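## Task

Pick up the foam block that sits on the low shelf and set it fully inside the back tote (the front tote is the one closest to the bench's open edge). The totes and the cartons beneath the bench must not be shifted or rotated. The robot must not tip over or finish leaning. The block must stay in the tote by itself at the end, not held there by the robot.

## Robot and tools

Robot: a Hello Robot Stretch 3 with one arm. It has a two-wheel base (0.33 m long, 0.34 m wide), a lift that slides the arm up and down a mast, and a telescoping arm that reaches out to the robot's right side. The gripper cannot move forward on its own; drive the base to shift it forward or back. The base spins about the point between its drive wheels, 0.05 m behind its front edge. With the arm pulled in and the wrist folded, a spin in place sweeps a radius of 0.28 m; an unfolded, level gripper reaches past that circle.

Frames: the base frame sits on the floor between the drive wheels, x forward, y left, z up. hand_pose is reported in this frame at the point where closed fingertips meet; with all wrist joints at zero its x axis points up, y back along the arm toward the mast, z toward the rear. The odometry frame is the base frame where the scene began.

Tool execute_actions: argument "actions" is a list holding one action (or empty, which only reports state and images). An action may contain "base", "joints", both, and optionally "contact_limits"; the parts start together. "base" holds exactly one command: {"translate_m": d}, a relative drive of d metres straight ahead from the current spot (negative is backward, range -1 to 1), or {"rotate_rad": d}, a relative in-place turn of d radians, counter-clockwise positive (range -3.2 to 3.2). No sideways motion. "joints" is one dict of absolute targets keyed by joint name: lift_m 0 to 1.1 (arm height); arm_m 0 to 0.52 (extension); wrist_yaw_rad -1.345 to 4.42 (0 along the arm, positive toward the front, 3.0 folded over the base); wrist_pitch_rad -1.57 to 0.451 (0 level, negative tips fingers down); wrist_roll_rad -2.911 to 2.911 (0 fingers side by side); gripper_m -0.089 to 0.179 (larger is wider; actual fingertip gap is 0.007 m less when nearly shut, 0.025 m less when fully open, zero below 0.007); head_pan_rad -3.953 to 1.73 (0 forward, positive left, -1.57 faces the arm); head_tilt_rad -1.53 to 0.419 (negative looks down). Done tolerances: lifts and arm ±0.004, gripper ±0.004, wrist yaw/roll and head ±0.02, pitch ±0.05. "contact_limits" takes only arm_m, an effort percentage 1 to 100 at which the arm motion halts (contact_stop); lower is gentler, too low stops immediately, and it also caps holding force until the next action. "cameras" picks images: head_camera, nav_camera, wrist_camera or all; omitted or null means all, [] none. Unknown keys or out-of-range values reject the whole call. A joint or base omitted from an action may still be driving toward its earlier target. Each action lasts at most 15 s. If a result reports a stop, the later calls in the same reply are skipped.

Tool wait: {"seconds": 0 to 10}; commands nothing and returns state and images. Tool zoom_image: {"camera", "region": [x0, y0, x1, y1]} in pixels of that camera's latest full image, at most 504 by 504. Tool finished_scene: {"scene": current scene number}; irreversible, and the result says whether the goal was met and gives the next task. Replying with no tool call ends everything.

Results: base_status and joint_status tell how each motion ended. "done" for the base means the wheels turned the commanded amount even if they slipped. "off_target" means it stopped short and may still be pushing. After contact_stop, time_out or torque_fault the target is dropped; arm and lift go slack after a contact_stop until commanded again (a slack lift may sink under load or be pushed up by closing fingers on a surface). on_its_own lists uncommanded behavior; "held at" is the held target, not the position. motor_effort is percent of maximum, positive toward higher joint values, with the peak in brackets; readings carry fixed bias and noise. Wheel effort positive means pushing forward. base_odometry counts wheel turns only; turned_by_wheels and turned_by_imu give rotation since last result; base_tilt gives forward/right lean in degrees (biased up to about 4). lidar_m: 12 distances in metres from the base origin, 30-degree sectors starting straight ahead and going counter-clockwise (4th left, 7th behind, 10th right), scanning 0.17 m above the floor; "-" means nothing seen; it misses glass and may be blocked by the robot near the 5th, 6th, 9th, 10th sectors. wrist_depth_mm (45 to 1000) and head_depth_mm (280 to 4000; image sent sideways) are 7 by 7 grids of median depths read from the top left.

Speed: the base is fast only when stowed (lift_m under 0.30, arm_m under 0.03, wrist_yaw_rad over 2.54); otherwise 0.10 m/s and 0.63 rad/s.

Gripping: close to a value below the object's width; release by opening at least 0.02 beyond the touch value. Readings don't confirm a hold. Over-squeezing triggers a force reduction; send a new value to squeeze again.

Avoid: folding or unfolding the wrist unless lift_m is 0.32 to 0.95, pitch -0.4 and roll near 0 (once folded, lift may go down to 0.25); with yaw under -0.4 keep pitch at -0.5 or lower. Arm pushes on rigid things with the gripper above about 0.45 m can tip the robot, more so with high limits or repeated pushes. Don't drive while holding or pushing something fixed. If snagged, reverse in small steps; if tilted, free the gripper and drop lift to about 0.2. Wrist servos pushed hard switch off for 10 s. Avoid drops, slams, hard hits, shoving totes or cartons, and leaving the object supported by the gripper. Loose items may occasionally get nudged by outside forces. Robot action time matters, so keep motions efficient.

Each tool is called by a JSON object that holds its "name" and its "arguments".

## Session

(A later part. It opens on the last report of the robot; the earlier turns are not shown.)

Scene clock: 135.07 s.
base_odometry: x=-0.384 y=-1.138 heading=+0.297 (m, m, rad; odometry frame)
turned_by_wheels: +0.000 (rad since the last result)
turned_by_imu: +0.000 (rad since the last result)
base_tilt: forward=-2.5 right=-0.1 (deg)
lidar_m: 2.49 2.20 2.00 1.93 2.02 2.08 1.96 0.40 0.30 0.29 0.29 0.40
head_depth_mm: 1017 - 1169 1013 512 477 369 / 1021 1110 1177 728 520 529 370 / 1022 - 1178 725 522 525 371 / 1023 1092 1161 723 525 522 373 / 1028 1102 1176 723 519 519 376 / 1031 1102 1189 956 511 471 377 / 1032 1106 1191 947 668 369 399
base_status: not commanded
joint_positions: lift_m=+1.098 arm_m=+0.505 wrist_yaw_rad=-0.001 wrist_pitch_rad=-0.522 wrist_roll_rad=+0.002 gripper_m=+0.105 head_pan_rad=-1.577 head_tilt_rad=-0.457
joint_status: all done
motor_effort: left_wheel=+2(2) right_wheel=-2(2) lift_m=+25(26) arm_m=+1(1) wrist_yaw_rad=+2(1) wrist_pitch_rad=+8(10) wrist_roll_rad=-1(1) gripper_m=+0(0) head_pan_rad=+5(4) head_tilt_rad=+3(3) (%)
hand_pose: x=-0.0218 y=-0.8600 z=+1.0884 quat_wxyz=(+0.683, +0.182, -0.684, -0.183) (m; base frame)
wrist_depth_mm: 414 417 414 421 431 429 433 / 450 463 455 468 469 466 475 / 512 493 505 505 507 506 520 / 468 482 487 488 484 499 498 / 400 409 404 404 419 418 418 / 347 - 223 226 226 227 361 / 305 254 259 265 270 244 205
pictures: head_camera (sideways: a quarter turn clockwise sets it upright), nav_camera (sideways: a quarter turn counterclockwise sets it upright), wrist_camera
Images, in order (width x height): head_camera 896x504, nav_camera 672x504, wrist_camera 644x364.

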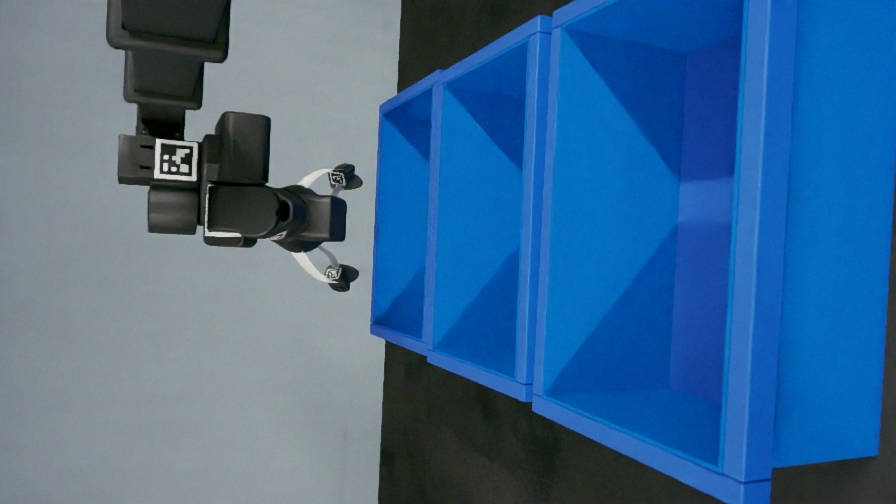

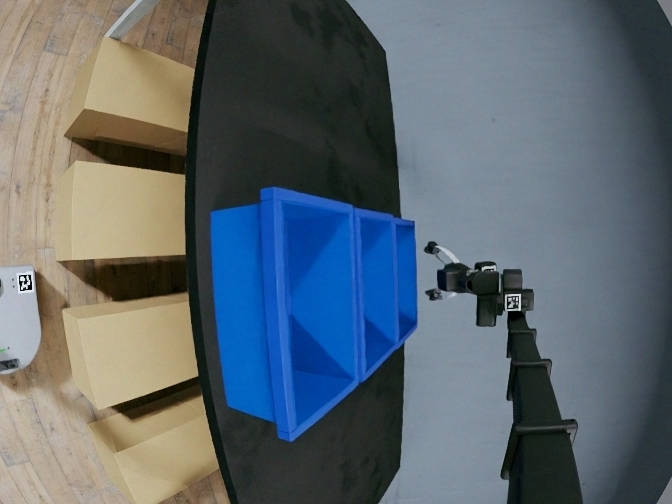

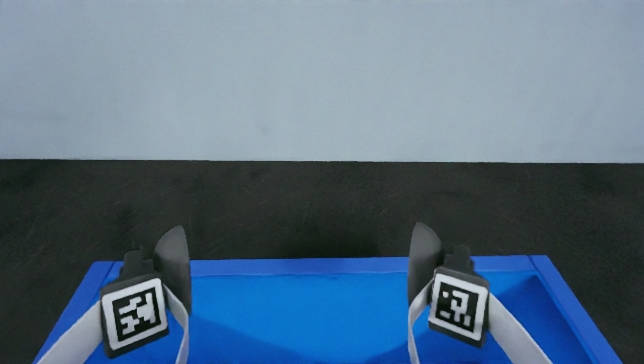

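{"name": "execute_actions", "arguments": {"actions": [{"joints": {"wrist_pitch_rad": -0.78, "arm_m": 0.515}}], "cameras": ["head_camera", "wrist_camera"]}}

Scene clock: 145.87 s.
base_odometry: x=-0.384 y=-1.138 heading=+0.297 (m, m, rad; odometry frame)
turned_by_wheels: +0.000 (rad since the last result)
turned_by_imu: +0.000 (rad since the last result)
base_tilt: forward=-2.5 right=-0.1 (deg)
lidar_m: 2.49 2.21 1.99 1.93 2.01 2.08 1.96 0.40 0.30 0.29 0.29 0.40
head_depth_mm: 1016 1124 1168 1010 511 477 368 / 1020 1106 1174 731 519 529 370 / 1023 - 1189 724 522 525 372 / 1025 1101 1170 721 525 522 374 / 1028 1102 1176 722 519 519 375 / 1027 1102 1186 956 510 471 377 / 1030 1104 1192 948 668 369 398
base_status: not commanded
joint_positions: lift_m=+1.098 arm_m=+0.515 wrist_yaw_rad=-0.001 wrist_pitch_rad=-0.787 wrist_roll_rad=+0.002 gripper_m=+0.105 head_pan_rad=-1.577 head_tilt_rad=-0.457
joint_status: all done
motor_effort: left_wheel=+2(2) right_wheel=-2(2) lift_m=+26(25) arm_m=+2(4) wrist_yaw_rad=+1(1) wrist_pitch_rad=+2(9) wrist_roll_rad=-1(1) gripper_m=+1(0) head_pan_rad=+4(5) head_tilt_rad=+3(3) (%)
hand_pose: x=-0.0218 y=-0.8236 z=+1.0386 quat_wxyz=(+0.653, +0.271, -0.653, -0.272) (m; base frame)
wrist_depth_mm: 458 468 462 465 473 468 474 / 418 428 441 433 440 455 459 / 370 377 381 383 389 392 394 / 196 218 221 225 227 227 346 / 181 240 274 279 272 257 193 / 177 - 276 277 279 241 176 / - 243 251 215 254 242 177
pictures: head_camera (sideways: a quarter turn clockwise sets it upright), wrist_camera
Images, in order (width x height): head_camera 896x504, wrist_camera 644x364.

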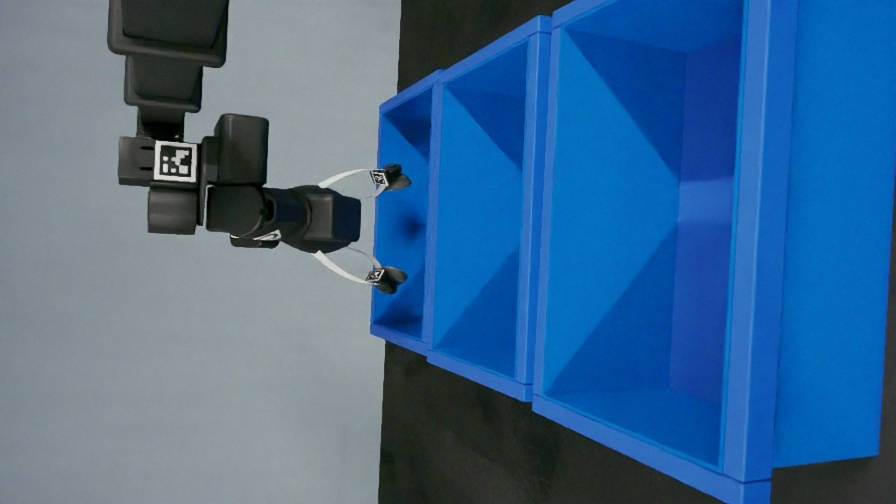

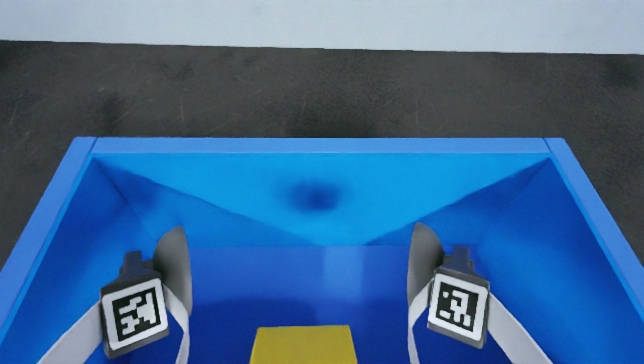

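{"name": "execute_actions", "arguments": {"actions": [{"joints": {"wrist_pitch_rad": -0.42}}], "cameras": []}}

{"name": "execute_actions", "arguments": {"actions": [{"base": {"rotate_rad": -0.3}, "joints": {"arm_m": 0.4}}], "cameras": []}}

{"name": "execute_actions", "arguments": {"actions": [{"base": {"translate_m": 0.238}}], "cameras": ["nav_camera"]}}

Scene clock: 153.40 s.
base_odometry: x=-0.384 y=-1.138 heading=+0.297 (m, m, rad; odometry frame)
turned_by_wheels: +0.000 (rad since the last result)
turned_by_imu: +0.000 (rad since the last result)
base_tilt: forward=-2.5 right=-0.1 (deg)
lidar_m: 2.49 2.20 1.99 1.93 2.02 2.08 1.96 0.40 0.31 0.29 0.29 0.40
head_depth_mm: 1014 1127 1174 1008 512 477 368 / 1019 1106 1175 729 520 527 370 / 1020 - 1194 727 521 524 371 / 1024 1094 1168 723 523 522 373 / 1028 1099 1171 723 518 518 376 / 1030 1101 1182 956 510 471 376 / 1032 1107 1190 946 668 369 399
base_status: not commanded
joint_positions: lift_m=+1.098 arm_m=+0.515 wrist_yaw_rad=-0.001 wrist_pitch_rad=-0.443 wrist_roll_rad=+0.002 gripper_m=+0.105 head_pan_rad=-1.577 head_tilt_rad=-0.457
joint_status: all done
motor_effort: left_wheel=+2(2) right_wheel=-2(2) lift_m=+25(25) arm_m=+3(2) wrist_yaw_rad=+2(2) wrist_pitch_rad=+8(8) wrist_roll_rad=-1(1) gripper_m=+1(0) head_pan_rad=+5(4) head_tilt_rad=+3(4) (%)
hand_pose: x=-0.0218 y=-0.8809 z=+1.1054 quat_wxyz=(+0.689, +0.155, -0.690, -0.156) (m; base frame)
wrist_depth_mm: 398 405 400 407 408 409 420 / 431 434 433 442 440 443 444 / 464 470 477 475 486 483 492 / 503 510 514 520 518 522 530 / 442 457 450 452 476 464 456 / 376 - 381 383 388 389 391 / 333 211 214 216 216 220 334
pictures: none
No camera images: the call's "cameras" was empty. Leave "cameras" out to get every camera's image.

Scene clock: 155.50 s.
base_odometry: x=-0.384 y=-1.138 heading=-0.003 (m, m, rad; odometry frame)
turned_by_wheels: -0.300 (rad since the last result)
turned_by_imu: -0.299 (rad since the last result)
base_tilt: forward=-2.6 right=+0.0 (deg)
lidar_m: 0.59 2.10 2.45 1.93 1.93 2.22 2.08 0.64 0.33 0.30 0.29 0.32
head_depth_mm: 1150 - 1341 1012 699 535 444 / 1122 - 1327 998 694 501 431 / 1090 - 1308 986 663 386 405 / 1065 1135 1220 927 535 522 394 / 1035 1110 1184 732 524 520 378 / 1011 1083 1150 709 513 515 364 / 983 1050 1119 694 497 508 350
base_status: done
joint_positions: lift_m=+1.098 arm_m=+0.400 wrist_yaw_rad=-0.001 wrist_pitch_rad=-0.442 wrist_roll_rad=+0.002 gripper_m=+0.105 head_pan_rad=-1.577 head_tilt_rad=-0.457
joint_status: all done
motor_effort: left_wheel=+2(8) right_wheel=-2(7) lift_m=+26(25) arm_m=-3(2) wrist_yaw_rad=+2(1) wrist_pitch_rad=+8(8) wrist_roll_rad=-1(1) gripper_m=+1(0) head_pan_rad=+4(4) head_tilt_rad=+4(3) (%)
hand_pose: x=-0.0218 y=-0.7666 z=+1.1057 quat_wxyz=(+0.689, +0.155, -0.690, -0.156) (m; base frame)
wrist_depth_mm: 468 483 524 569 629 679 755 / 492 525 561 607 678 732 853 / 530 558 614 662 718 738 930 / 537 546 555 557 564 565 574 / 289 303 451 456 477 458 463 / 310 - 380 386 387 392 396 / 329 311 335 335 333 335 340
pictures: none
No camera images: the call's "cameras" was empty. Leave "cameras" out to get every camera's image.

Scene clock: 159.20 s.
base_odometry: x=-0.146 y=-1.139 heading=-0.003 (m, m, rad; odometry frame)
turned_by_wheels: +0.000 (rad since the last result)
turned_by_imu: +0.000 (rad since the last result)
base_tilt: forward=-2.5 right=-0.2 (deg)
lidar_m: 0.41 1.87 2.31 2.00 2.00 2.29 2.32 0.46 0.25 0.21 0.21 0.24
head_depth_mm: 1082 - 1280 951 518 530 340 / 1056 - 1247 736 506 513 327 / 1025 - 1224 709 487 497 321 / 999 1064 1145 682 486 419 416 / 974 1046 1120 779 633 522 425 / 950 1015 1091 959 674 519 422 / 924 989 1063 948 669 517 421
base_status: done
joint_positions: lift_m=+1.098 arm_m=+0.400 wrist_yaw_rad=-0.001 wrist_pitch_rad=-0.442 wrist_roll_rad=+0.002 gripper_m=+0.105 head_pan_rad=-1.577 head_tilt_rad=-0.457
joint_status: not commanded
motor_effort: left_wheel=+3(7) right_wheel=-3(3) lift_m=+25(25) arm_m=-3(4) wrist_yaw_rad=+2(1) wrist_pitch_rad=+8(8) wrist_roll_rad=-1(1) gripper_m=+0(1) head_pan_rad=+5(4) head_tilt_rad=+3(4) (%)
hand_pose: x=-0.0218 y=-0.7666 z=+1.1057 quat_wxyz=(+0.689, +0.155, -0.690, -0.156) (m; base frame)
wrist_depth_mm: 407 436 463 502 547 595 669 / 430 461 501 544 611 665 732 / 470 500 548 594 646 701 740 / 507 524 547 558 554 572 583 / 445 459 448 296 310 460 473 / 380 - 285 322 358 252 393 / 332 291 312 331 334 243 331
pictures: nav_camera (sideways: a quarter turn counterclockwise sets it upright)
Images, in order (width x height): nav_camera 672x504.

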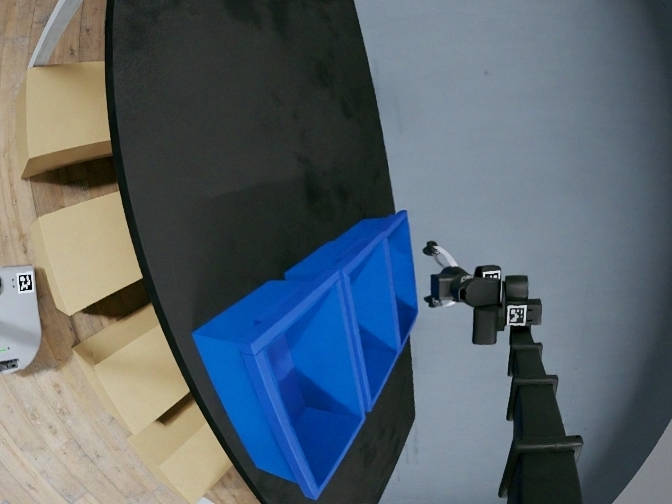

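{"name": "execute_actions", "arguments": {"actions": [{"base": {"rotate_rad": 0.258}}], "cameras": []}}

{"name": "execute_actions", "arguments": {"actions": [{"base": {"translate_m": -0.2}}]}}

Scene clock: 161.53 s.
base_odometry: x=-0.146 y=-1.139 heading=+0.255 (m, m, rad; odometry frame)
turned_by_wheels: +0.258 (rad since the last result)
turned_by_imu: +0.257 (rad since the last result)
base_tilt: forward=-2.6 right=-0.1 (deg)
lidar_m: 1.87 2.01 2.76 1.99 2.06 2.32 0.97 0.40 0.22 0.21 0.22 0.36
head_depth_mm: 967 - 1120 836 483 462 316 / 961 - 1123 838 529 465 420 / 965 - 1141 875 662 529 429 / 963 1027 1101 980 684 526 427 / 961 1032 1108 964 679 524 425 / 958 1032 1101 959 673 520 423 / 959 1024 1105 948 667 516 420
base_status: done
joint_positions: lift_m=+1.098 arm_m=+0.400 wrist_yaw_rad=-0.001 wrist_pitch_rad=-0.442 wrist_roll_rad=+0.002 gripper_m=+0.105 head_pan_rad=-1.577 head_tilt_rad=-0.457
joint_status: not commanded
motor_effort: left_wheel=-2(7) right_wheel=+1(6) lift_m=+26(25) arm_m=-3(4) wrist_yaw_rad=+1(2) wrist_pitch_rad=+8(8) wrist_roll_rad=-1(1) gripper_m=+0(0) head_pan_rad=+5(5) head_tilt_rad=+3(4) (%)
hand_pose: x=-0.0218 y=-0.7666 z=+1.1057 quat_wxyz=(+0.689, +0.155, -0.690, -0.156) (m; base frame)
wrist_depth_mm: 431 430 439 448 456 465 472 / 463 466 475 489 498 500 509 / 505 505 519 520 535 540 561 / 524 534 542 548 571 572 569 / 449 458 454 456 476 466 471 / 378 - 386 387 252 267 277 / 335 323 334 338 299 310 318
pictures: none
No camera images: the call's "cameras" was empty. Leave "cameras" out to get every camera's image.

Scene clock: 164.77 s.
base_odometry: x=-0.340 y=-1.189 heading=+0.255 (m, m, rad; odometry frame)
turned_by_wheels: +0.000 (rad since the last result)
turned_by_imu: +0.000 (rad since the last result)
base_tilt: forward=-2.5 right=+0.0 (deg)
lidar_m: 0.76 2.20 2.74 1.99 2.05 2.13 1.99 0.32 0.26 0.22 0.23 0.30
head_depth_mm: 974 - 1125 1011 486 475 436 / 973 - 1134 745 480 480 433 / 972 - 1149 839 476 477 437 / 966 1031 1111 829 474 475 435 / 967 1038 1114 668 471 473 433 / 964 1037 1112 956 486 465 421 / 964 1035 1110 950 667 484 308
base_status: done
joint_positions: lift_m=+1.098 arm_m=+0.400 wrist_yaw_rad=-0.001 wrist_pitch_rad=-0.442 wrist_roll_rad=+0.002 gripper_m=+0.105 head_pan_rad=-1.577 head_tilt_rad=-0.457
joint_status: not commanded
motor_effort: left_wheel=-2(5) right_wheel=+2(3) lift_m=+25(26) arm_m=-3(3) wrist_yaw_rad=+1(2) wrist_pitch_rad=+8(8) wrist_roll_rad=-1(1) gripper_m=+1(1) head_pan_rad=+5(4) head_tilt_rad=+3(4) (%)
hand_pose: x=-0.0218 y=-0.7666 z=+1.1057 quat_wxyz=(+0.689, +0.155, -0.690, -0.156) (m; base frame)
wrist_depth_mm: 436 446 447 457 464 463 473 / 470 471 483 491 501 508 515 / 505 522 526 536 546 552 564 / 528 542 552 554 559 572 583 / 452 450 451 455 477 466 466 / 378 - 258 268 272 253 394 / 333 285 291 303 316 234 343
pictures: head_camera (sideways: a quarter turn clockwise sets it upright), nav_camera (sideways: a quarter turn counterclockwise sets it upright), wrist_camera
Images, in order (width x height): head_camera 896x504, nav_camera 672x504, wrist_camera 644x364.

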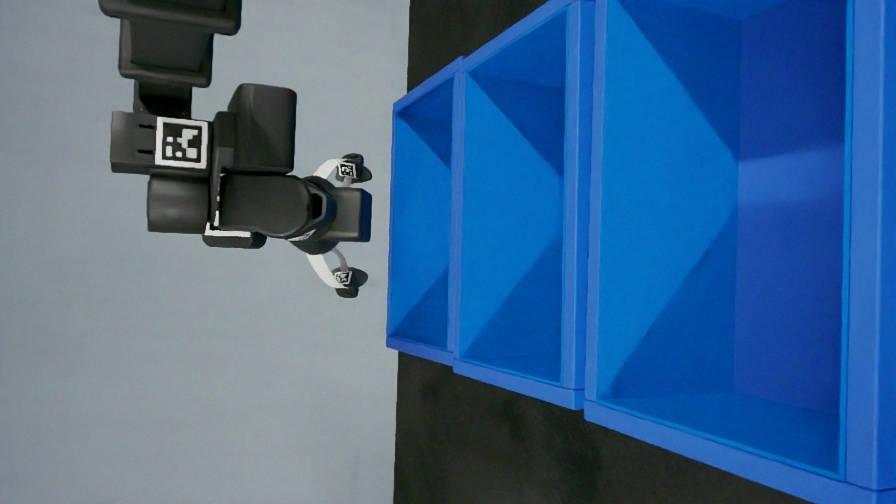

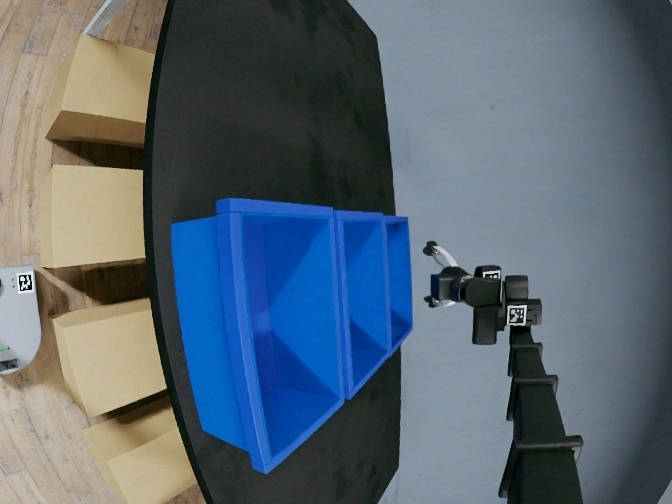

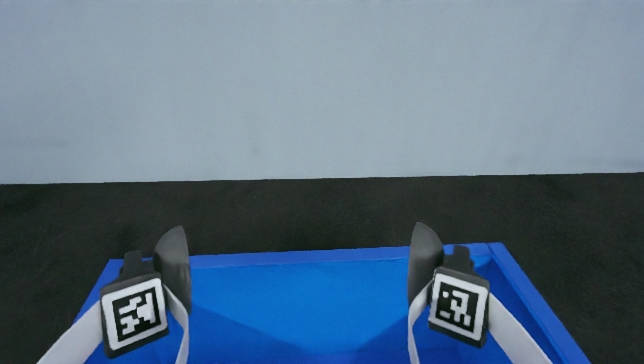

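{"name": "execute_actions", "arguments": {"actions": [{"joints": {"arm_m": 0.455, "wrist_pitch_rad": -0.6, "gripper_m": 0.15}}], "cameras": ["wrist_camera"]}}

{"name": "execute_actions", "arguments": {"actions": [{"joints": {"lift_m": 1.022}}], "cameras": ["head_camera", "wrist_camera"]}}

Scene clock: 170.13 s.
base_odometry: x=-0.340 y=-1.189 heading=+0.255 (m, m, rad; odometry frame)
turned_by_wheels: +0.000 (rad since the last result)
turned_by_imu: +0.000 (rad since the last result)
base_tilt: forward=-2.5 right=-0.2 (deg)
lidar_m: 0.76 2.21 2.74 1.99 2.06 2.13 1.99 0.32 0.26 0.22 0.23 0.30
head_depth_mm: 972 1076 1127 1009 486 475 435 / 973 1049 1122 746 479 480 434 / 967 - 1121 838 476 477 436 / 969 1041 1112 835 474 475 435 / 967 1038 1118 669 471 473 433 / 965 1035 1119 959 486 466 421 / 964 1031 1113 946 669 485 307
base_status: not commanded
joint_positions: lift_m=+1.098 arm_m=+0.455 wrist_yaw_rad=-0.001 wrist_pitch_rad=-0.609 wrist_roll_rad=+0.002 gripper_m=+0.150 head_pan_rad=-1.577 head_tilt_rad=-0.457
joint_status: all done
motor_effort: left_wheel=-2(2) right_wheel=+2(2) lift_m=+25(26) arm_m=+3(1) wrist_yaw_rad=+1(2) wrist_pitch_rad=+3(6) wrist_roll_rad=-1(1) gripper_m=+0(82) head_pan_rad=+4(4) head_tilt_rad=+3(3) (%)
hand_pose: x=-0.0218 y=-0.7960 z=+1.0706 quat_wxyz=(+0.674, +0.212, -0.675, -0.213) (m; base frame)
wrist_depth_mm: 406 414 420 429 434 440 447 / 452 452 472 474 477 490 491 / 480 493 497 501 507 515 515 / 413 419 426 423 434 436 434 / 360 364 217 219 225 227 380 / 315 227 231 239 254 - 325 / - 263 275 280 289 265 183
pictures: wrist_camera
Images, in order (width x height): wrist_camera 644x364.

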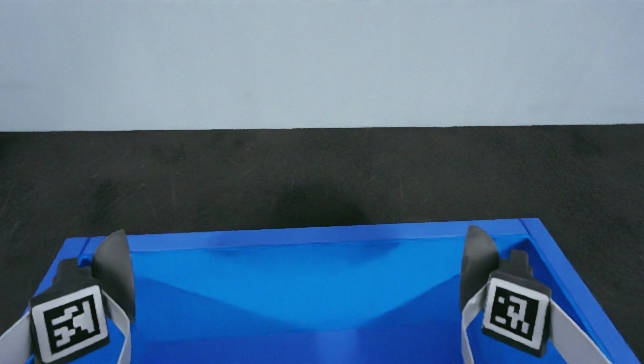

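Scene clock: 171.67 s.
base_odometry: x=-0.340 y=-1.189 heading=+0.255 (m, m, rad; odometry frame)
turned_by_wheels: +0.000 (rad since the last result)
turned_by_imu: +0.000 (rad since the last result)
base_tilt: forward=-2.5 right=-0.2 (deg)
lidar_m: 0.76 2.20 2.74 1.99 2.05 2.13 2.00 0.32 0.26 0.22 0.23 0.30
head_depth_mm: 976 1043 - 955 485 476 436 / 969 1042 1152 742 480 480 434 / 970 1031 - 664 476 477 437 / 971 1036 1116 661 474 474 436 / 967 1037 1117 667 472 473 433 / 968 1034 1116 956 486 466 421 / 963 1035 1112 943 668 484 307
base_status: not commanded
joint_positions: lift_m=+1.022 arm_m=+0.455 wrist_yaw_rad=-0.001 wrist_pitch_rad=-0.610 wrist_roll_rad=+0.002 gripper_m=+0.150 head_pan_rad=-1.577 head_tilt_rad=-0.457
joint_status: all done
motor_effort: left_wheel=-2(2) right_wheel=+2(2) lift_m=+11(22) arm_m=+2(2) wrist_yaw_rad=+2(2) wrist_pitch_rad=+4(4) wrist_roll_rad=-1(1) gripper_m=+0(0) head_pan_rad=+5(5) head_tilt_rad=+3(4) (%)
hand_pose: x=-0.0218 y=-0.7959 z=+0.9946 quat_wxyz=(+0.674, +0.212, -0.675, -0.213) (m; base frame)
wrist_depth_mm: 406 411 418 423 430 439 447 / 431 438 443 455 459 466 475 / 359 366 166 168 170 173 175 / 161 165 170 174 180 184 168 / 181 188 195 203 209 209 170 / - 223 225 230 234 - 170 / - 209 210 211 215 208 164
pictures: head_camera (sideways: a quarter turn clockwise sets it upright), wrist_camera
Images, in order (width x height): head_camera 896x504, wrist_camera 644x364.

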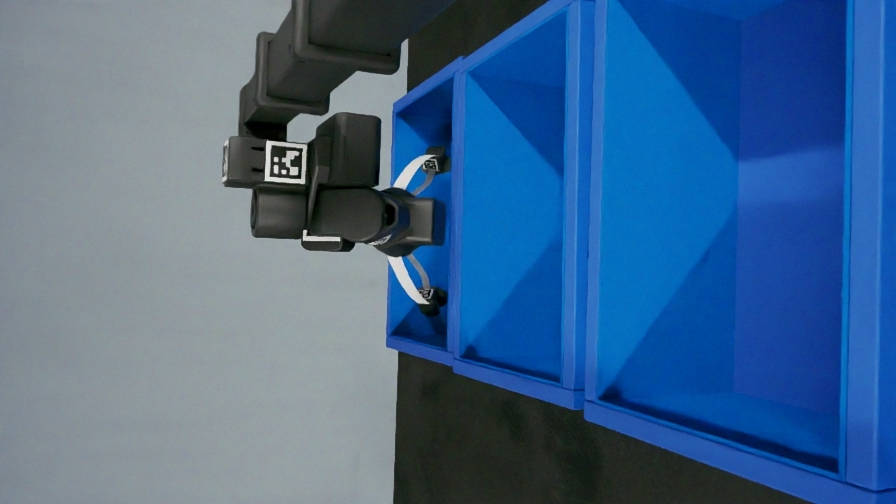

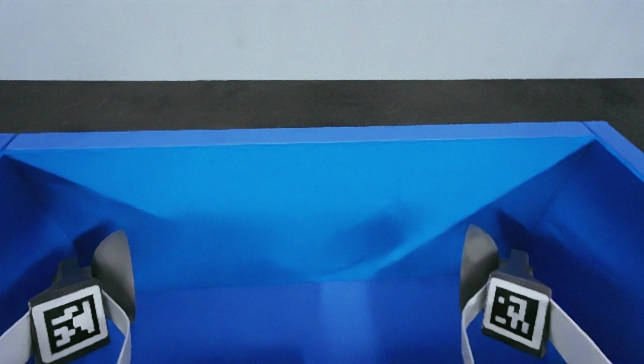

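{"name": "execute_actions", "arguments": {"actions": [{"joints": {"arm_m": 0.475}, "contact_limits": {"arm_m": 15}}], "cameras": ["wrist_camera"]}}

Scene clock: 174.13 s.
base_odometry: x=-0.340 y=-1.189 heading=+0.255 (m, m, rad; odometry frame)
turned_by_wheels: +0.000 (rad since the last result)
turned_by_imu: +0.000 (rad since the last result)
base_tilt: forward=-2.6 right=-0.1 (deg)
lidar_m: 0.76 2.20 2.75 1.99 2.06 2.13 1.99 0.32 0.26 0.22 0.23 0.30
head_depth_mm: 971 1044 - 956 486 476 436 / 969 1038 1150 744 480 479 433 / 972 1033 - 663 477 477 436 / 970 1037 1123 661 474 474 435 / 967 1036 1117 666 472 473 433 / 964 1035 1113 958 486 466 420 / 968 1034 1112 947 669 484 307
base_status: not commanded
joint_positions: lift_m=+1.022 arm_m=+0.475 wrist_yaw_rad=-0.001 wrist_pitch_rad=-0.610 wrist_roll_rad=+0.002 gripper_m=+0.150 head_pan_rad=-1.577 head_tilt_rad=-0.457
joint_status: all done
motor_effort: left_wheel=-2(2) right_wheel=+2(2) lift_m=+11(11) arm_m=+2(3) wrist_yaw_rad=+1(2) wrist_pitch_rad=+4(4) wrist_roll_rad=-1(1) gripper_m=+0(1) head_pan_rad=+4(4) head_tilt_rad=+3(3) (%)
contact_limits: arm_m 15 (drawing in: default 22, maximum 35; extending or still: default 29, maximum 47)
hand_pose: x=-0.0218 y=-0.8159 z=+0.9946 quat_wxyz=(+0.674, +0.212, -0.675, -0.213) (m; base frame)
wrist_depth_mm: 386 394 400 407 413 420 433 / 418 429 430 439 446 450 465 / 359 370 374 374 382 385 389 / 142 144 147 150 153 155 156 / 157 158 166 171 177 178 169 / - 192 196 204 211 - 168 / - 208 210 210 214 208 163
pictures: wrist_camera
Images, in order (width x height): wrist_camera 644x364.

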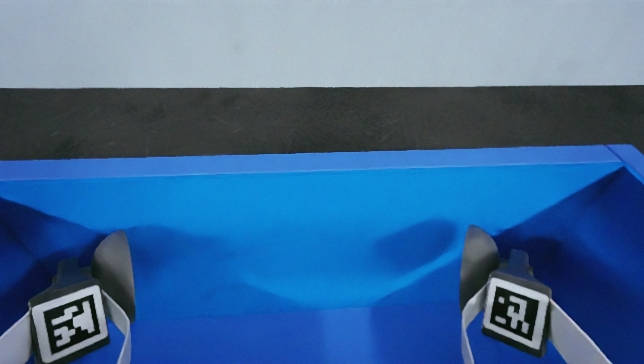

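{"name": "execute_actions", "arguments": {"actions": [{"joints": {"arm_m": 0.487}, "contact_limits": {"arm_m": 15}}], "cameras": ["wrist_camera"]}}

Scene clock: 175.67 s.
base_odometry: x=-0.340 y=-1.189 heading=+0.255 (m, m, rad; odometry frame)
turned_by_wheels: +0.000 (rad since the last result)
turned_by_imu: +0.000 (rad since the last result)
base_tilt: forward=-2.5 right=+0.0 (deg)
lidar_m: 0.76 2.20 2.74 1.99 2.05 2.13 1.99 0.32 0.26 0.22 0.23 0.30
head_depth_mm: 973 1046 - 958 485 475 436 / 971 1044 1153 738 480 480 433 / 976 1028 - 665 476 476 436 / 969 1043 1120 661 474 475 436 / 967 1036 1116 666 472 473 434 / 967 1038 1114 955 487 466 421 / 961 1032 1109 950 669 484 308
base_status: not commanded
joint_positions: lift_m=+1.022 arm_m=+0.487 wrist_yaw_rad=-0.001 wrist_pitch_rad=-0.613 wrist_roll_rad=+0.002 gripper_m=+0.150 head_pan_rad=-1.577 head_tilt_rad=-0.457
joint_status: all done
motor_effort: left_wheel=-2(2) right_wheel=+2(2) lift_m=+11(11) arm_m=+3(3) wrist_yaw_rad=+1(2) wrist_pitch_rad=+5(5) wrist_roll_rad=-1(1) gripper_m=+0(1) head_pan_rad=+5(4) head_tilt_rad=+4(4) (%)
contact_limits: arm_m 15 (drawing in: default 22, maximum 35; extending or still: default 29, maximum 47)
hand_pose: x=-0.0218 y=-0.8273 z=+0.9940 quat_wxyz=(+0.674, +0.213, -0.674, -0.214) (m; base frame)
wrist_depth_mm: 382 381 386 397 399 409 415 / 415 415 422 432 442 449 450 / 359 365 364 374 375 383 384 / 141 142 144 146 148 151 152 / 157 156 161 165 168 166 161 / - 189 193 196 201 - 168 / - 209 209 210 213 206 163
pictures: wrist_camera
Images, in order (width x height): wrist_camera 644x364.

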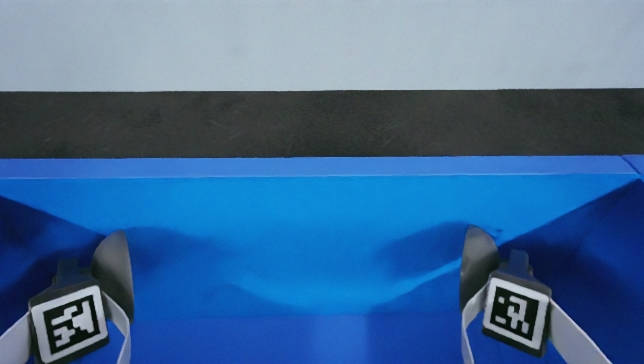

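{"name": "execute_actions", "arguments": {"actions": [{"joints": {"arm_m": 0.502}, "contact_limits": {"arm_m": 15}}], "cameras": ["head_camera", "wrist_camera"]}}

Scene clock: 177.47 s.
base_odometry: x=-0.340 y=-1.189 heading=+0.255 (m, m, rad; odometry frame)
turned_by_wheels: +0.000 (rad since the last result)
turned_by_imu: +0.000 (rad since the last result)
base_tilt: forward=-2.5 right=+0.0 (deg)
lidar_m: 0.76 2.20 2.74 1.99 2.05 2.13 1.99 0.32 0.26 0.22 0.23 0.30
head_depth_mm: 974 1042 - 956 486 475 436 / 973 1044 1133 692 480 481 433 / 973 1030 - 665 477 477 437 / 971 1038 1120 661 474 475 436 / 968 1035 1113 678 471 473 434 / 965 1037 1113 956 486 466 421 / 971 1032 1111 947 669 484 307
base_status: not commanded
joint_positions: lift_m=+1.022 arm_m=+0.502 wrist_yaw_rad=-0.001 wrist_pitch_rad=-0.615 wrist_roll_rad=+0.002 gripper_m=+0.150 head_pan_rad=-1.577 head_tilt_rad=-0.457
joint_status: all done
motor_effort: left_wheel=-2(2) right_wheel=+2(2) lift_m=+11(11) arm_m=+4(4) wrist_yaw_rad=+1(2) wrist_pitch_rad=+5(6) wrist_roll_rad=-1(1) gripper_m=+0(0) head_pan_rad=+5(6) head_tilt_rad=+3(3) (%)
contact_limits: arm_m 15 (drawing in: default 22, maximum 35; extending or still: default 29, maximum 47)
hand_pose: x=-0.0218 y=-0.8420 z=+0.9937 quat_wxyz=(+0.673, +0.214, -0.674, -0.215) (m; base frame)
wrist_depth_mm: 366 375 376 383 386 398 402 / 401 403 414 418 428 432 438 / 357 362 367 371 373 378 382 / 141 142 144 146 148 150 151 / 157 157 162 165 168 166 161 / - 189 193 197 201 - 169 / - 208 210 211 213 206 162
pictures: head_camera (sideways: a quarter turn clockwise sets it upright), wrist_camera
Images, in order (width x height): head_camera 896x504, wrist_camera 644x364.

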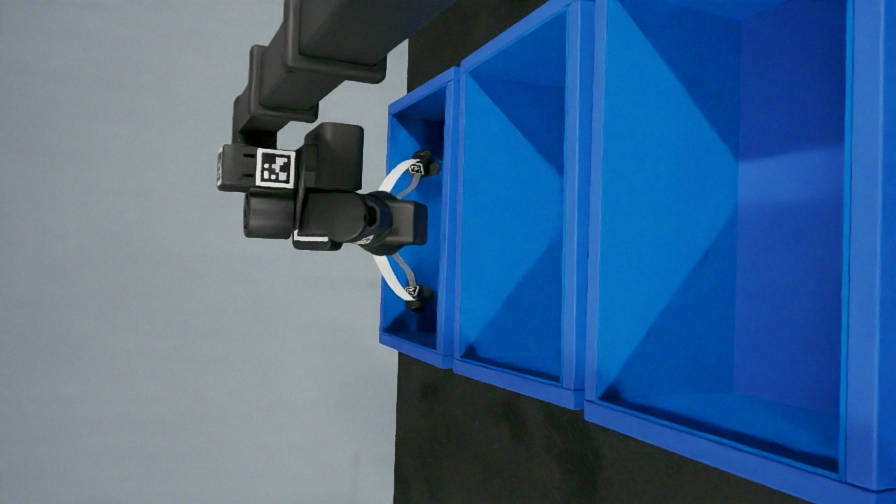

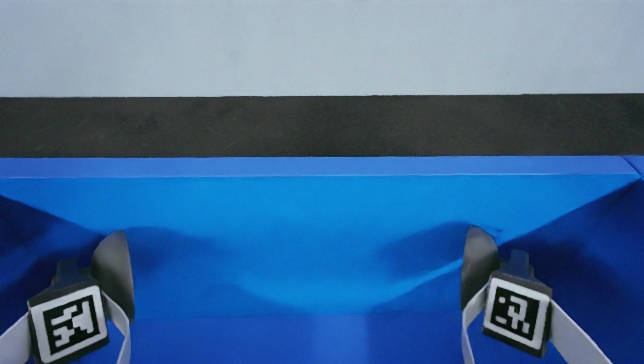

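{"name": "zoom_image", "arguments": {"camera": "wrist_camera", "region": [0, 80, 160, 190]}}

{"name": "zoom_image", "arguments": {"camera": "wrist_camera", "region": [484, 80, 644, 190]}}

Region (0, 80, 160, 190) of wrist_camera's 644x364 image, scaled by 3.150; it fills the top 346 rows of this view, and the rest is white.

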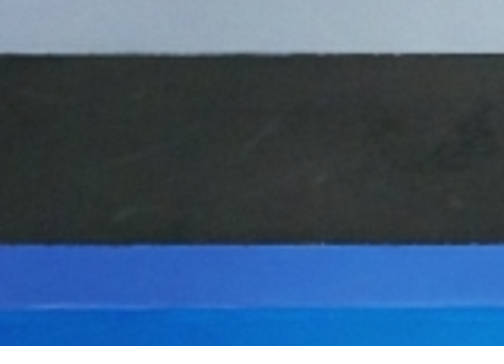

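Region (484, 80, 644, 190) of wrist_camera's 644x364 image, scaled by 3.150; it fills the top 346 rows of this view, and the rest is white.

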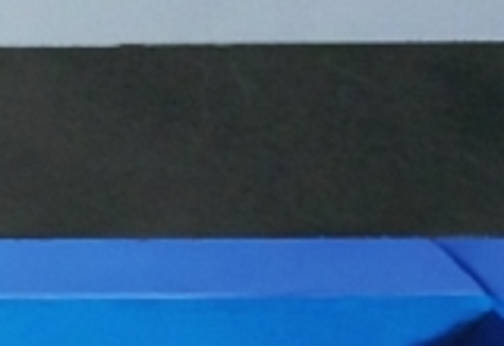

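{"name": "execute_actions", "arguments": {"actions": [{"joints": {"arm_m": 0.48, "lift_m": 1.1}}], "cameras": []}}

{"name": "execute_actions", "arguments": {"actions": [{"joints": {"wrist_pitch_rad": -0.85}}], "cameras": ["head_camera", "wrist_camera"]}}

Scene clock: 186.00 s.
base_odometry: x=-0.340 y=-1.189 heading=+0.255 (m, m, rad; odometry frame)
turned_by_wheels: +0.000 (rad since the last result)
turned_by_imu: +0.000 (rad since the last result)
base_tilt: forward=-2.4 right=-0.1 (deg)
lidar_m: 0.76 2.20 2.74 1.99 2.06 2.13 1.99 0.32 0.26 0.22 0.23 0.30
head_depth_mm: 973 - 1124 1010 485 476 435 / 975 1052 1123 690 480 480 433 / 973 - 1118 682 477 478 436 / 970 1041 1134 682 474 475 435 / 969 1035 1112 680 471 472 433 / 965 1031 1116 959 486 466 420 / 961 1035 1113 946 670 484 307
base_status: not commanded
joint_positions: lift_m=+1.098 arm_m=+0.480 wrist_yaw_rad=-0.001 wrist_pitch_rad=-0.615 wrist_roll_rad=+0.002 gripper_m=+0.150 head_pan_rad=-1.577 head_tilt_rad=-0.457
joint_status: all done
joint sent to its limit — the command would take lift_m past its upper limit, so that joint was sent only as far as its limit.
motor_effort: left_wheel=-2(2) right_wheel=+2(2) lift_m=+26(27) arm_m=-3(4) wrist_yaw_rad=+2(2) wrist_pitch_rad=+6(5) wrist_roll_rad=-1(1) gripper_m=+0(0) head_pan_rad=+3(5) head_tilt_rad=+3(3) (%)
hand_pose: x=-0.0218 y=-0.8206 z=+1.0695 quat_wxyz=(+0.673, +0.214, -0.674, -0.215) (m; base frame)
wrist_depth_mm: 386 390 395 399 404 420 427 / 427 431 441 444 456 468 466 / 462 478 476 484 488 496 507 / 412 416 416 428 431 429 439 / 358 290 214 217 218 380 375 / 313 229 233 236 241 - 324 / - 264 274 277 280 264 185
pictures: none
No camera images: the call's "cameras" was empty. Leave "cameras" out to get every camera's image.

Scene clock: 186.93 s.
base_odometry: x=-0.340 y=-1.189 heading=+0.255 (m, m, rad; odometry frame)
turned_by_wheels: +0.000 (rad since the last result)
turned_by_imu: +0.000 (rad since the last result)
base_tilt: forward=-2.5 right=-0.1 (deg)
lidar_m: 0.76 2.20 2.74 1.99 2.05 2.13 1.99 0.32 0.26 0.22 0.23 0.30
head_depth_mm: 975 - 1127 1011 486 476 435 / 971 1053 1124 691 480 479 434 / 970 - 1121 683 476 477 436 / 969 1037 1108 681 474 474 436 / 966 1041 1118 681 471 474 434 / 969 1037 1115 956 486 466 421 / 962 1028 1113 947 670 484 307
base_status: not commanded
joint_positions: lift_m=+1.098 arm_m=+0.480 wrist_yaw_rad=-0.001 wrist_pitch_rad=-0.855 wrist_roll_rad=+0.002 gripper_m=+0.150 head_pan_rad=-1.577 head_tilt_rad=-0.457
joint_status: all done
motor_effort: left_wheel=-2(2) right_wheel=+2(2) lift_m=+26(26) arm_m=-3(4) wrist_yaw_rad=+1(1) wrist_pitch_rad=+2(5) wrist_roll_rad=-1(1) gripper_m=+0(1) head_pan_rad=+5(4) head_tilt_rad=+4(3) (%)
hand_pose: x=-0.0217 y=-0.7751 z=+1.0278 quat_wxyz=(+0.643, +0.293, -0.644, -0.294) (m; base frame)
wrist_depth_mm: 424 427 431 437 444 453 459 / 378 379 388 398 399 408 408 / 196 199 201 202 207 209 360 / 182 230 242 249 252 232 194 / 186 270 281 284 289 229 178 / - 258 262 263 266 - 170 / - 238 236 196 247 242 162
pictures: head_camera (sideways: a quarter turn clockwise sets it upright), wrist_camera
Images, in order (width x height): head_camera 896x504, wrist_camera 644x364.

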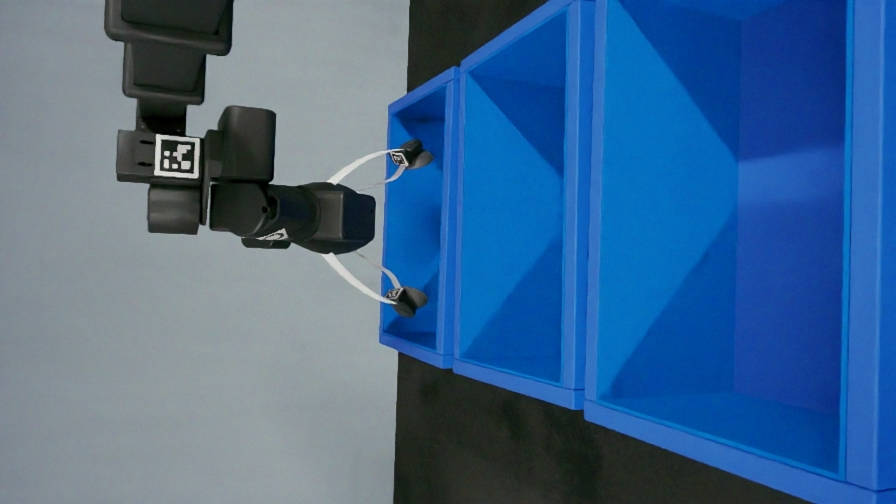

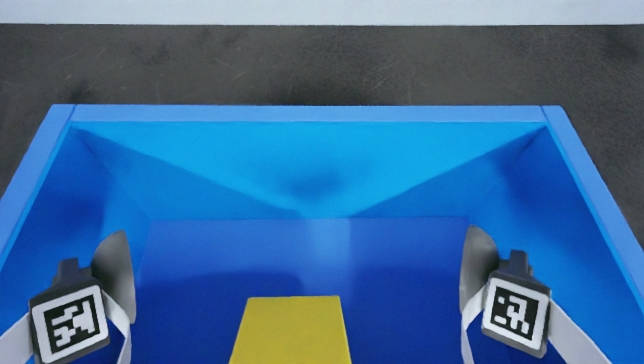

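{"name": "execute_actions", "arguments": {"actions": [{"joints": {"wrist_pitch_rad": -0.6}}], "cameras": []}}

{"name": "execute_actions", "arguments": {"actions": [{"joints": {"arm_m": 0.385}}], "cameras": ["head_camera", "wrist_camera"]}}

Scene clock: 226.43 s.
base_odometry: x=-0.340 y=-1.189 heading=+0.255 (m, m, rad; odometry frame)
turned_by_wheels: +0.000 (rad since the last result)
turned_by_imu: +0.000 (rad since the last result)
base_tilt: forward=-2.6 right=-0.1 (deg)
lidar_m: 0.76 2.20 2.75 1.99 2.05 2.13 1.99 0.32 0.26 0.22 0.23 0.30
head_depth_mm: 975 - 1125 1010 486 476 435 / 971 1051 1123 691 480 480 433 / 971 - 1122 682 476 477 436 / 967 1038 1132 681 474 474 436 / 971 1034 1109 681 472 472 433 / 965 1033 1114 956 486 466 421 / 967 1033 1104 951 669 485 307
base_status: not commanded
joint_positions: lift_m=+1.098 arm_m=+0.480 wrist_yaw_rad=-0.001 wrist_pitch_rad=-0.620 wrist_roll_rad=+0.002 gripper_m=+0.150 head_pan_rad=-1.577 head_tilt_rad=-0.457
joint_status: all done
motor_effort: left_wheel=-2(2) right_wheel=+2(2) lift_m=+26(25) arm_m=-4(3) wrist_yaw_rad=+2(2) wrist_pitch_rad=+7(7) wrist_roll_rad=-1(1) gripper_m=+0(0) head_pan_rad=+5(5) head_tilt_rad=+3(3) (%)
hand_pose: x=-0.0218 y=-0.8197 z=+1.0684 quat_wxyz=(+0.673, +0.215, -0.674, -0.217) (m; base frame)
wrist_depth_mm: 388 396 397 401 412 419 430 / 427 428 437 448 458 463 475 / 458 469 474 481 492 489 511 / 403 407 413 417 422 429 439 / 354 285 212 215 220 225 376 / 313 232 233 239 244 - 321 / - 264 276 279 282 265 183
pictures: none
No camera images: the call's "cameras" was empty. Leave "cameras" out to get every camera's image.

Scene clock: 228.37 s.
base_odometry: x=-0.340 y=-1.189 heading=+0.255 (m, m, rad; odometry frame)
turned_by_wheels: +0.000 (rad since the last result)
turned_by_imu: +0.000 (rad since the last result)
base_tilt: forward=-2.5 right=+0.0 (deg)
lidar_m: 0.75 2.20 2.74 1.99 2.05 2.13 1.99 0.32 0.26 0.22 0.23 0.30
head_depth_mm: 973 - 1122 1009 486 476 435 / 971 - 1133 688 480 480 433 / 973 - 1131 684 477 478 437 / 969 1035 1107 679 475 475 436 / 968 1036 1119 682 472 473 433 / 969 1036 1111 954 486 465 420 / 963 1030 1117 948 668 485 307
base_status: not commanded
joint_positions: lift_m=+1.098 arm_m=+0.385 wrist_yaw_rad=-0.001 wrist_pitch_rad=-0.619 wrist_roll_rad=+0.002 gripper_m=+0.150 head_pan_rad=-1.577 head_tilt_rad=-0.457
joint_status: all done
motor_effort: left_wheel=-2(2) right_wheel=+2(2) lift_m=+26(25) arm_m=-3(4) wrist_yaw_rad=+1(2) wrist_pitch_rad=+7(7) wrist_roll_rad=-1(1) gripper_m=+0(0) head_pan_rad=+5(5) head_tilt_rad=+3(3) (%)
hand_pose: x=-0.0218 y=-0.7249 z=+1.0686 quat_wxyz=(+0.673, +0.215, -0.674, -0.216) (m; base frame)
wrist_depth_mm: 471 472 486 488 505 515 520 / 520 528 535 554 556 561 575 / 475 488 494 500 505 512 515 / 406 280 298 302 306 284 433 / 349 282 337 345 349 238 371 / 315 291 317 319 322 - 322 / - 270 278 194 287 270 180
pictures: head_camera (sideways: a quarter turn clockwise sets it upright), wrist_camera
Images, in order (width x height): head_camera 896x504, wrist_camera 644x364.

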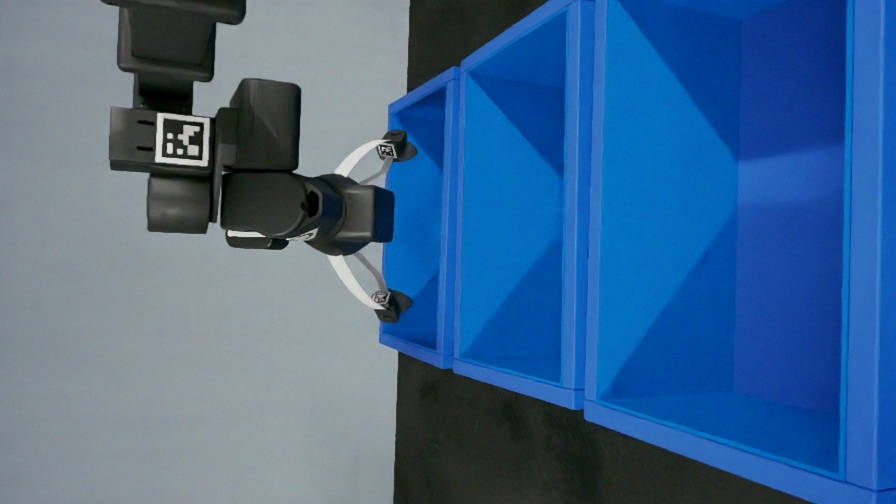

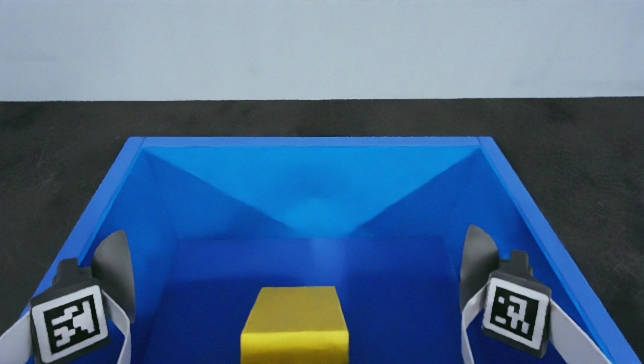

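{"name": "execute_actions", "arguments": {"actions": [{"joints": {"arm_m": 0.507}}], "cameras": []}}

{"name": "execute_actions", "arguments": {"actions": [{"joints": {"wrist_pitch_rad": -1.1}}], "cameras": ["head_camera", "wrist_camera"]}}

Scene clock: 241.00 s.
base_odometry: x=-0.340 y=-1.189 heading=+0.255 (m, m, rad; odometry frame)
turned_by_wheels: +0.000 (rad since the last result)
turned_by_imu: +0.000 (rad since the last result)
base_tilt: forward=-2.6 right=-0.1 (deg)
lidar_m: 0.76 2.20 2.74 1.99 2.06 2.13 1.99 0.32 0.26 0.22 0.23 0.30
head_depth_mm: 976 - 1125 1013 486 476 435 / 970 1059 1123 688 479 479 433 / 971 - 1133 682 476 478 436 / 973 1037 1126 680 474 474 435 / 967 1036 1121 682 472 473 433 / 964 1035 1114 956 486 466 420 / 961 1033 1112 945 668 484 307
base_status: not commanded
joint_positions: lift_m=+1.098 arm_m=+0.507 wrist_yaw_rad=-0.001 wrist_pitch_rad=-0.619 wrist_roll_rad=+0.002 gripper_m=+0.150 head_pan_rad=-1.577 head_tilt_rad=-0.457
joint_status: all done
motor_effort: left_wheel=-2(2) right_wheel=+2(2) lift_m=+25(25) arm_m=+2(2) wrist_yaw_rad=+2(2) wrist_pitch_rad=+7(7) wrist_roll_rad=-1(1) gripper_m=+0(0) head_pan_rad=+5(5) head_tilt_rad=+3(3) (%)
hand_pose: x=-0.0218 y=-0.8464 z=+1.0687 quat_wxyz=(+0.673, +0.215, -0.674, -0.216) (m; base frame)
wrist_depth_mm: 358 367 374 379 383 392 395 / 405 406 409 420 425 438 442 / 443 454 461 463 473 477 494 / 404 409 416 418 422 433 439 / 358 365 356 364 362 378 376 / 313 191 192 196 201 - 321 / - 224 229 235 241 246 183
pictures: none
No camera images: the call's "cameras" was empty. Leave "cameras" out to get every camera's image.

Scene clock: 242.10 s.
base_odometry: x=-0.340 y=-1.189 heading=+0.255 (m, m, rad; odometry frame)
turned_by_wheels: +0.000 (rad since the last result)
turned_by_imu: +0.000 (rad since the last result)
base_tilt: forward=-2.5 right=-0.1 (deg)
lidar_m: 0.76 2.19 2.75 1.99 2.05 2.13 1.99 0.32 0.26 0.22 0.23 0.30
head_depth_mm: 973 - 1126 1012 485 475 436 / 971 1057 1124 690 481 481 434 / 973 - 1130 684 476 477 437 / 970 1039 1112 681 473 475 436 / 968 1039 1117 681 471 472 434 / 969 1039 1113 956 486 466 420 / 964 1031 1113 944 668 484 308
base_status: not commanded
joint_positions: lift_m=+1.098 arm_m=+0.507 wrist_yaw_rad=-0.001 wrist_pitch_rad=-1.101 wrist_roll_rad=+0.002 gripper_m=+0.150 head_pan_rad=-1.577 head_tilt_rad=-0.457
joint_status: all done
motor_effort: left_wheel=-2(2) right_wheel=+2(2) lift_m=+26(25) arm_m=+2(2) wrist_yaw_rad=+2(1) wrist_pitch_rad=+0(6) wrist_roll_rad=-1(1) gripper_m=+1(1) head_pan_rad=+4(5) head_tilt_rad=+3(3) (%)
hand_pose: x=-0.0217 y=-0.7462 z=+0.9976 quat_wxyz=(+0.602, +0.369, -0.603, -0.371) (m; base frame)
wrist_depth_mm: 163 163 164 166 167 169 169 / 183 201 202 205 206 208 168 / 187 247 261 266 269 243 168 / 187 249 254 256 260 244 168 / 188 240 239 206 247 228 168 / - 230 174 162 236 - 167 / - 219 141 142 226 226 161
pictures: head_camera (sideways: a quarter turn clockwise sets it upright), wrist_camera
Images, in order (width x height): head_camera 896x504, wrist_camera 644x364.

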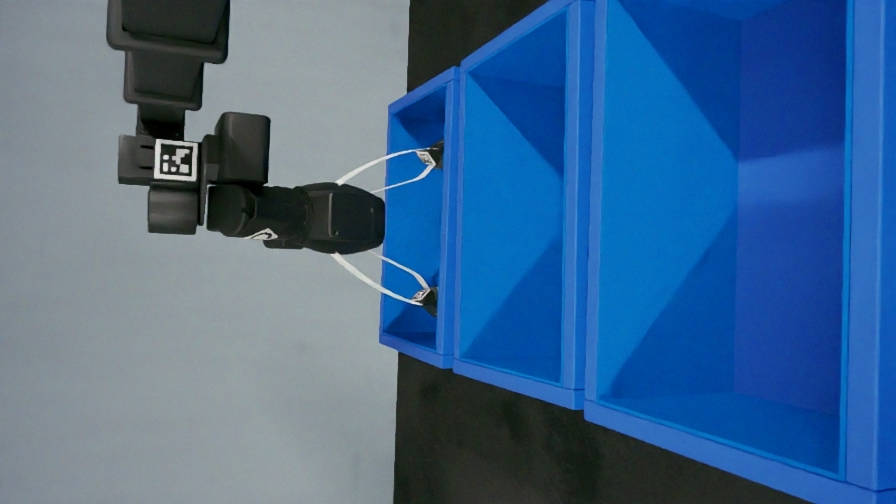

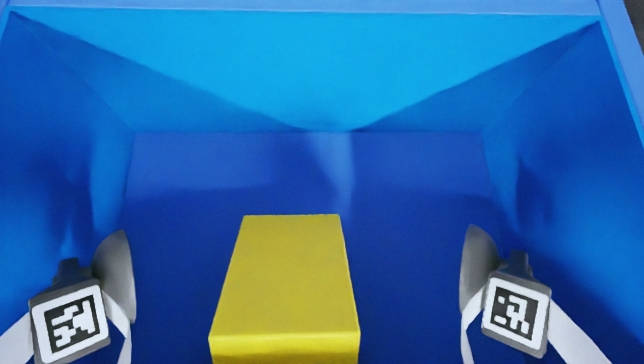

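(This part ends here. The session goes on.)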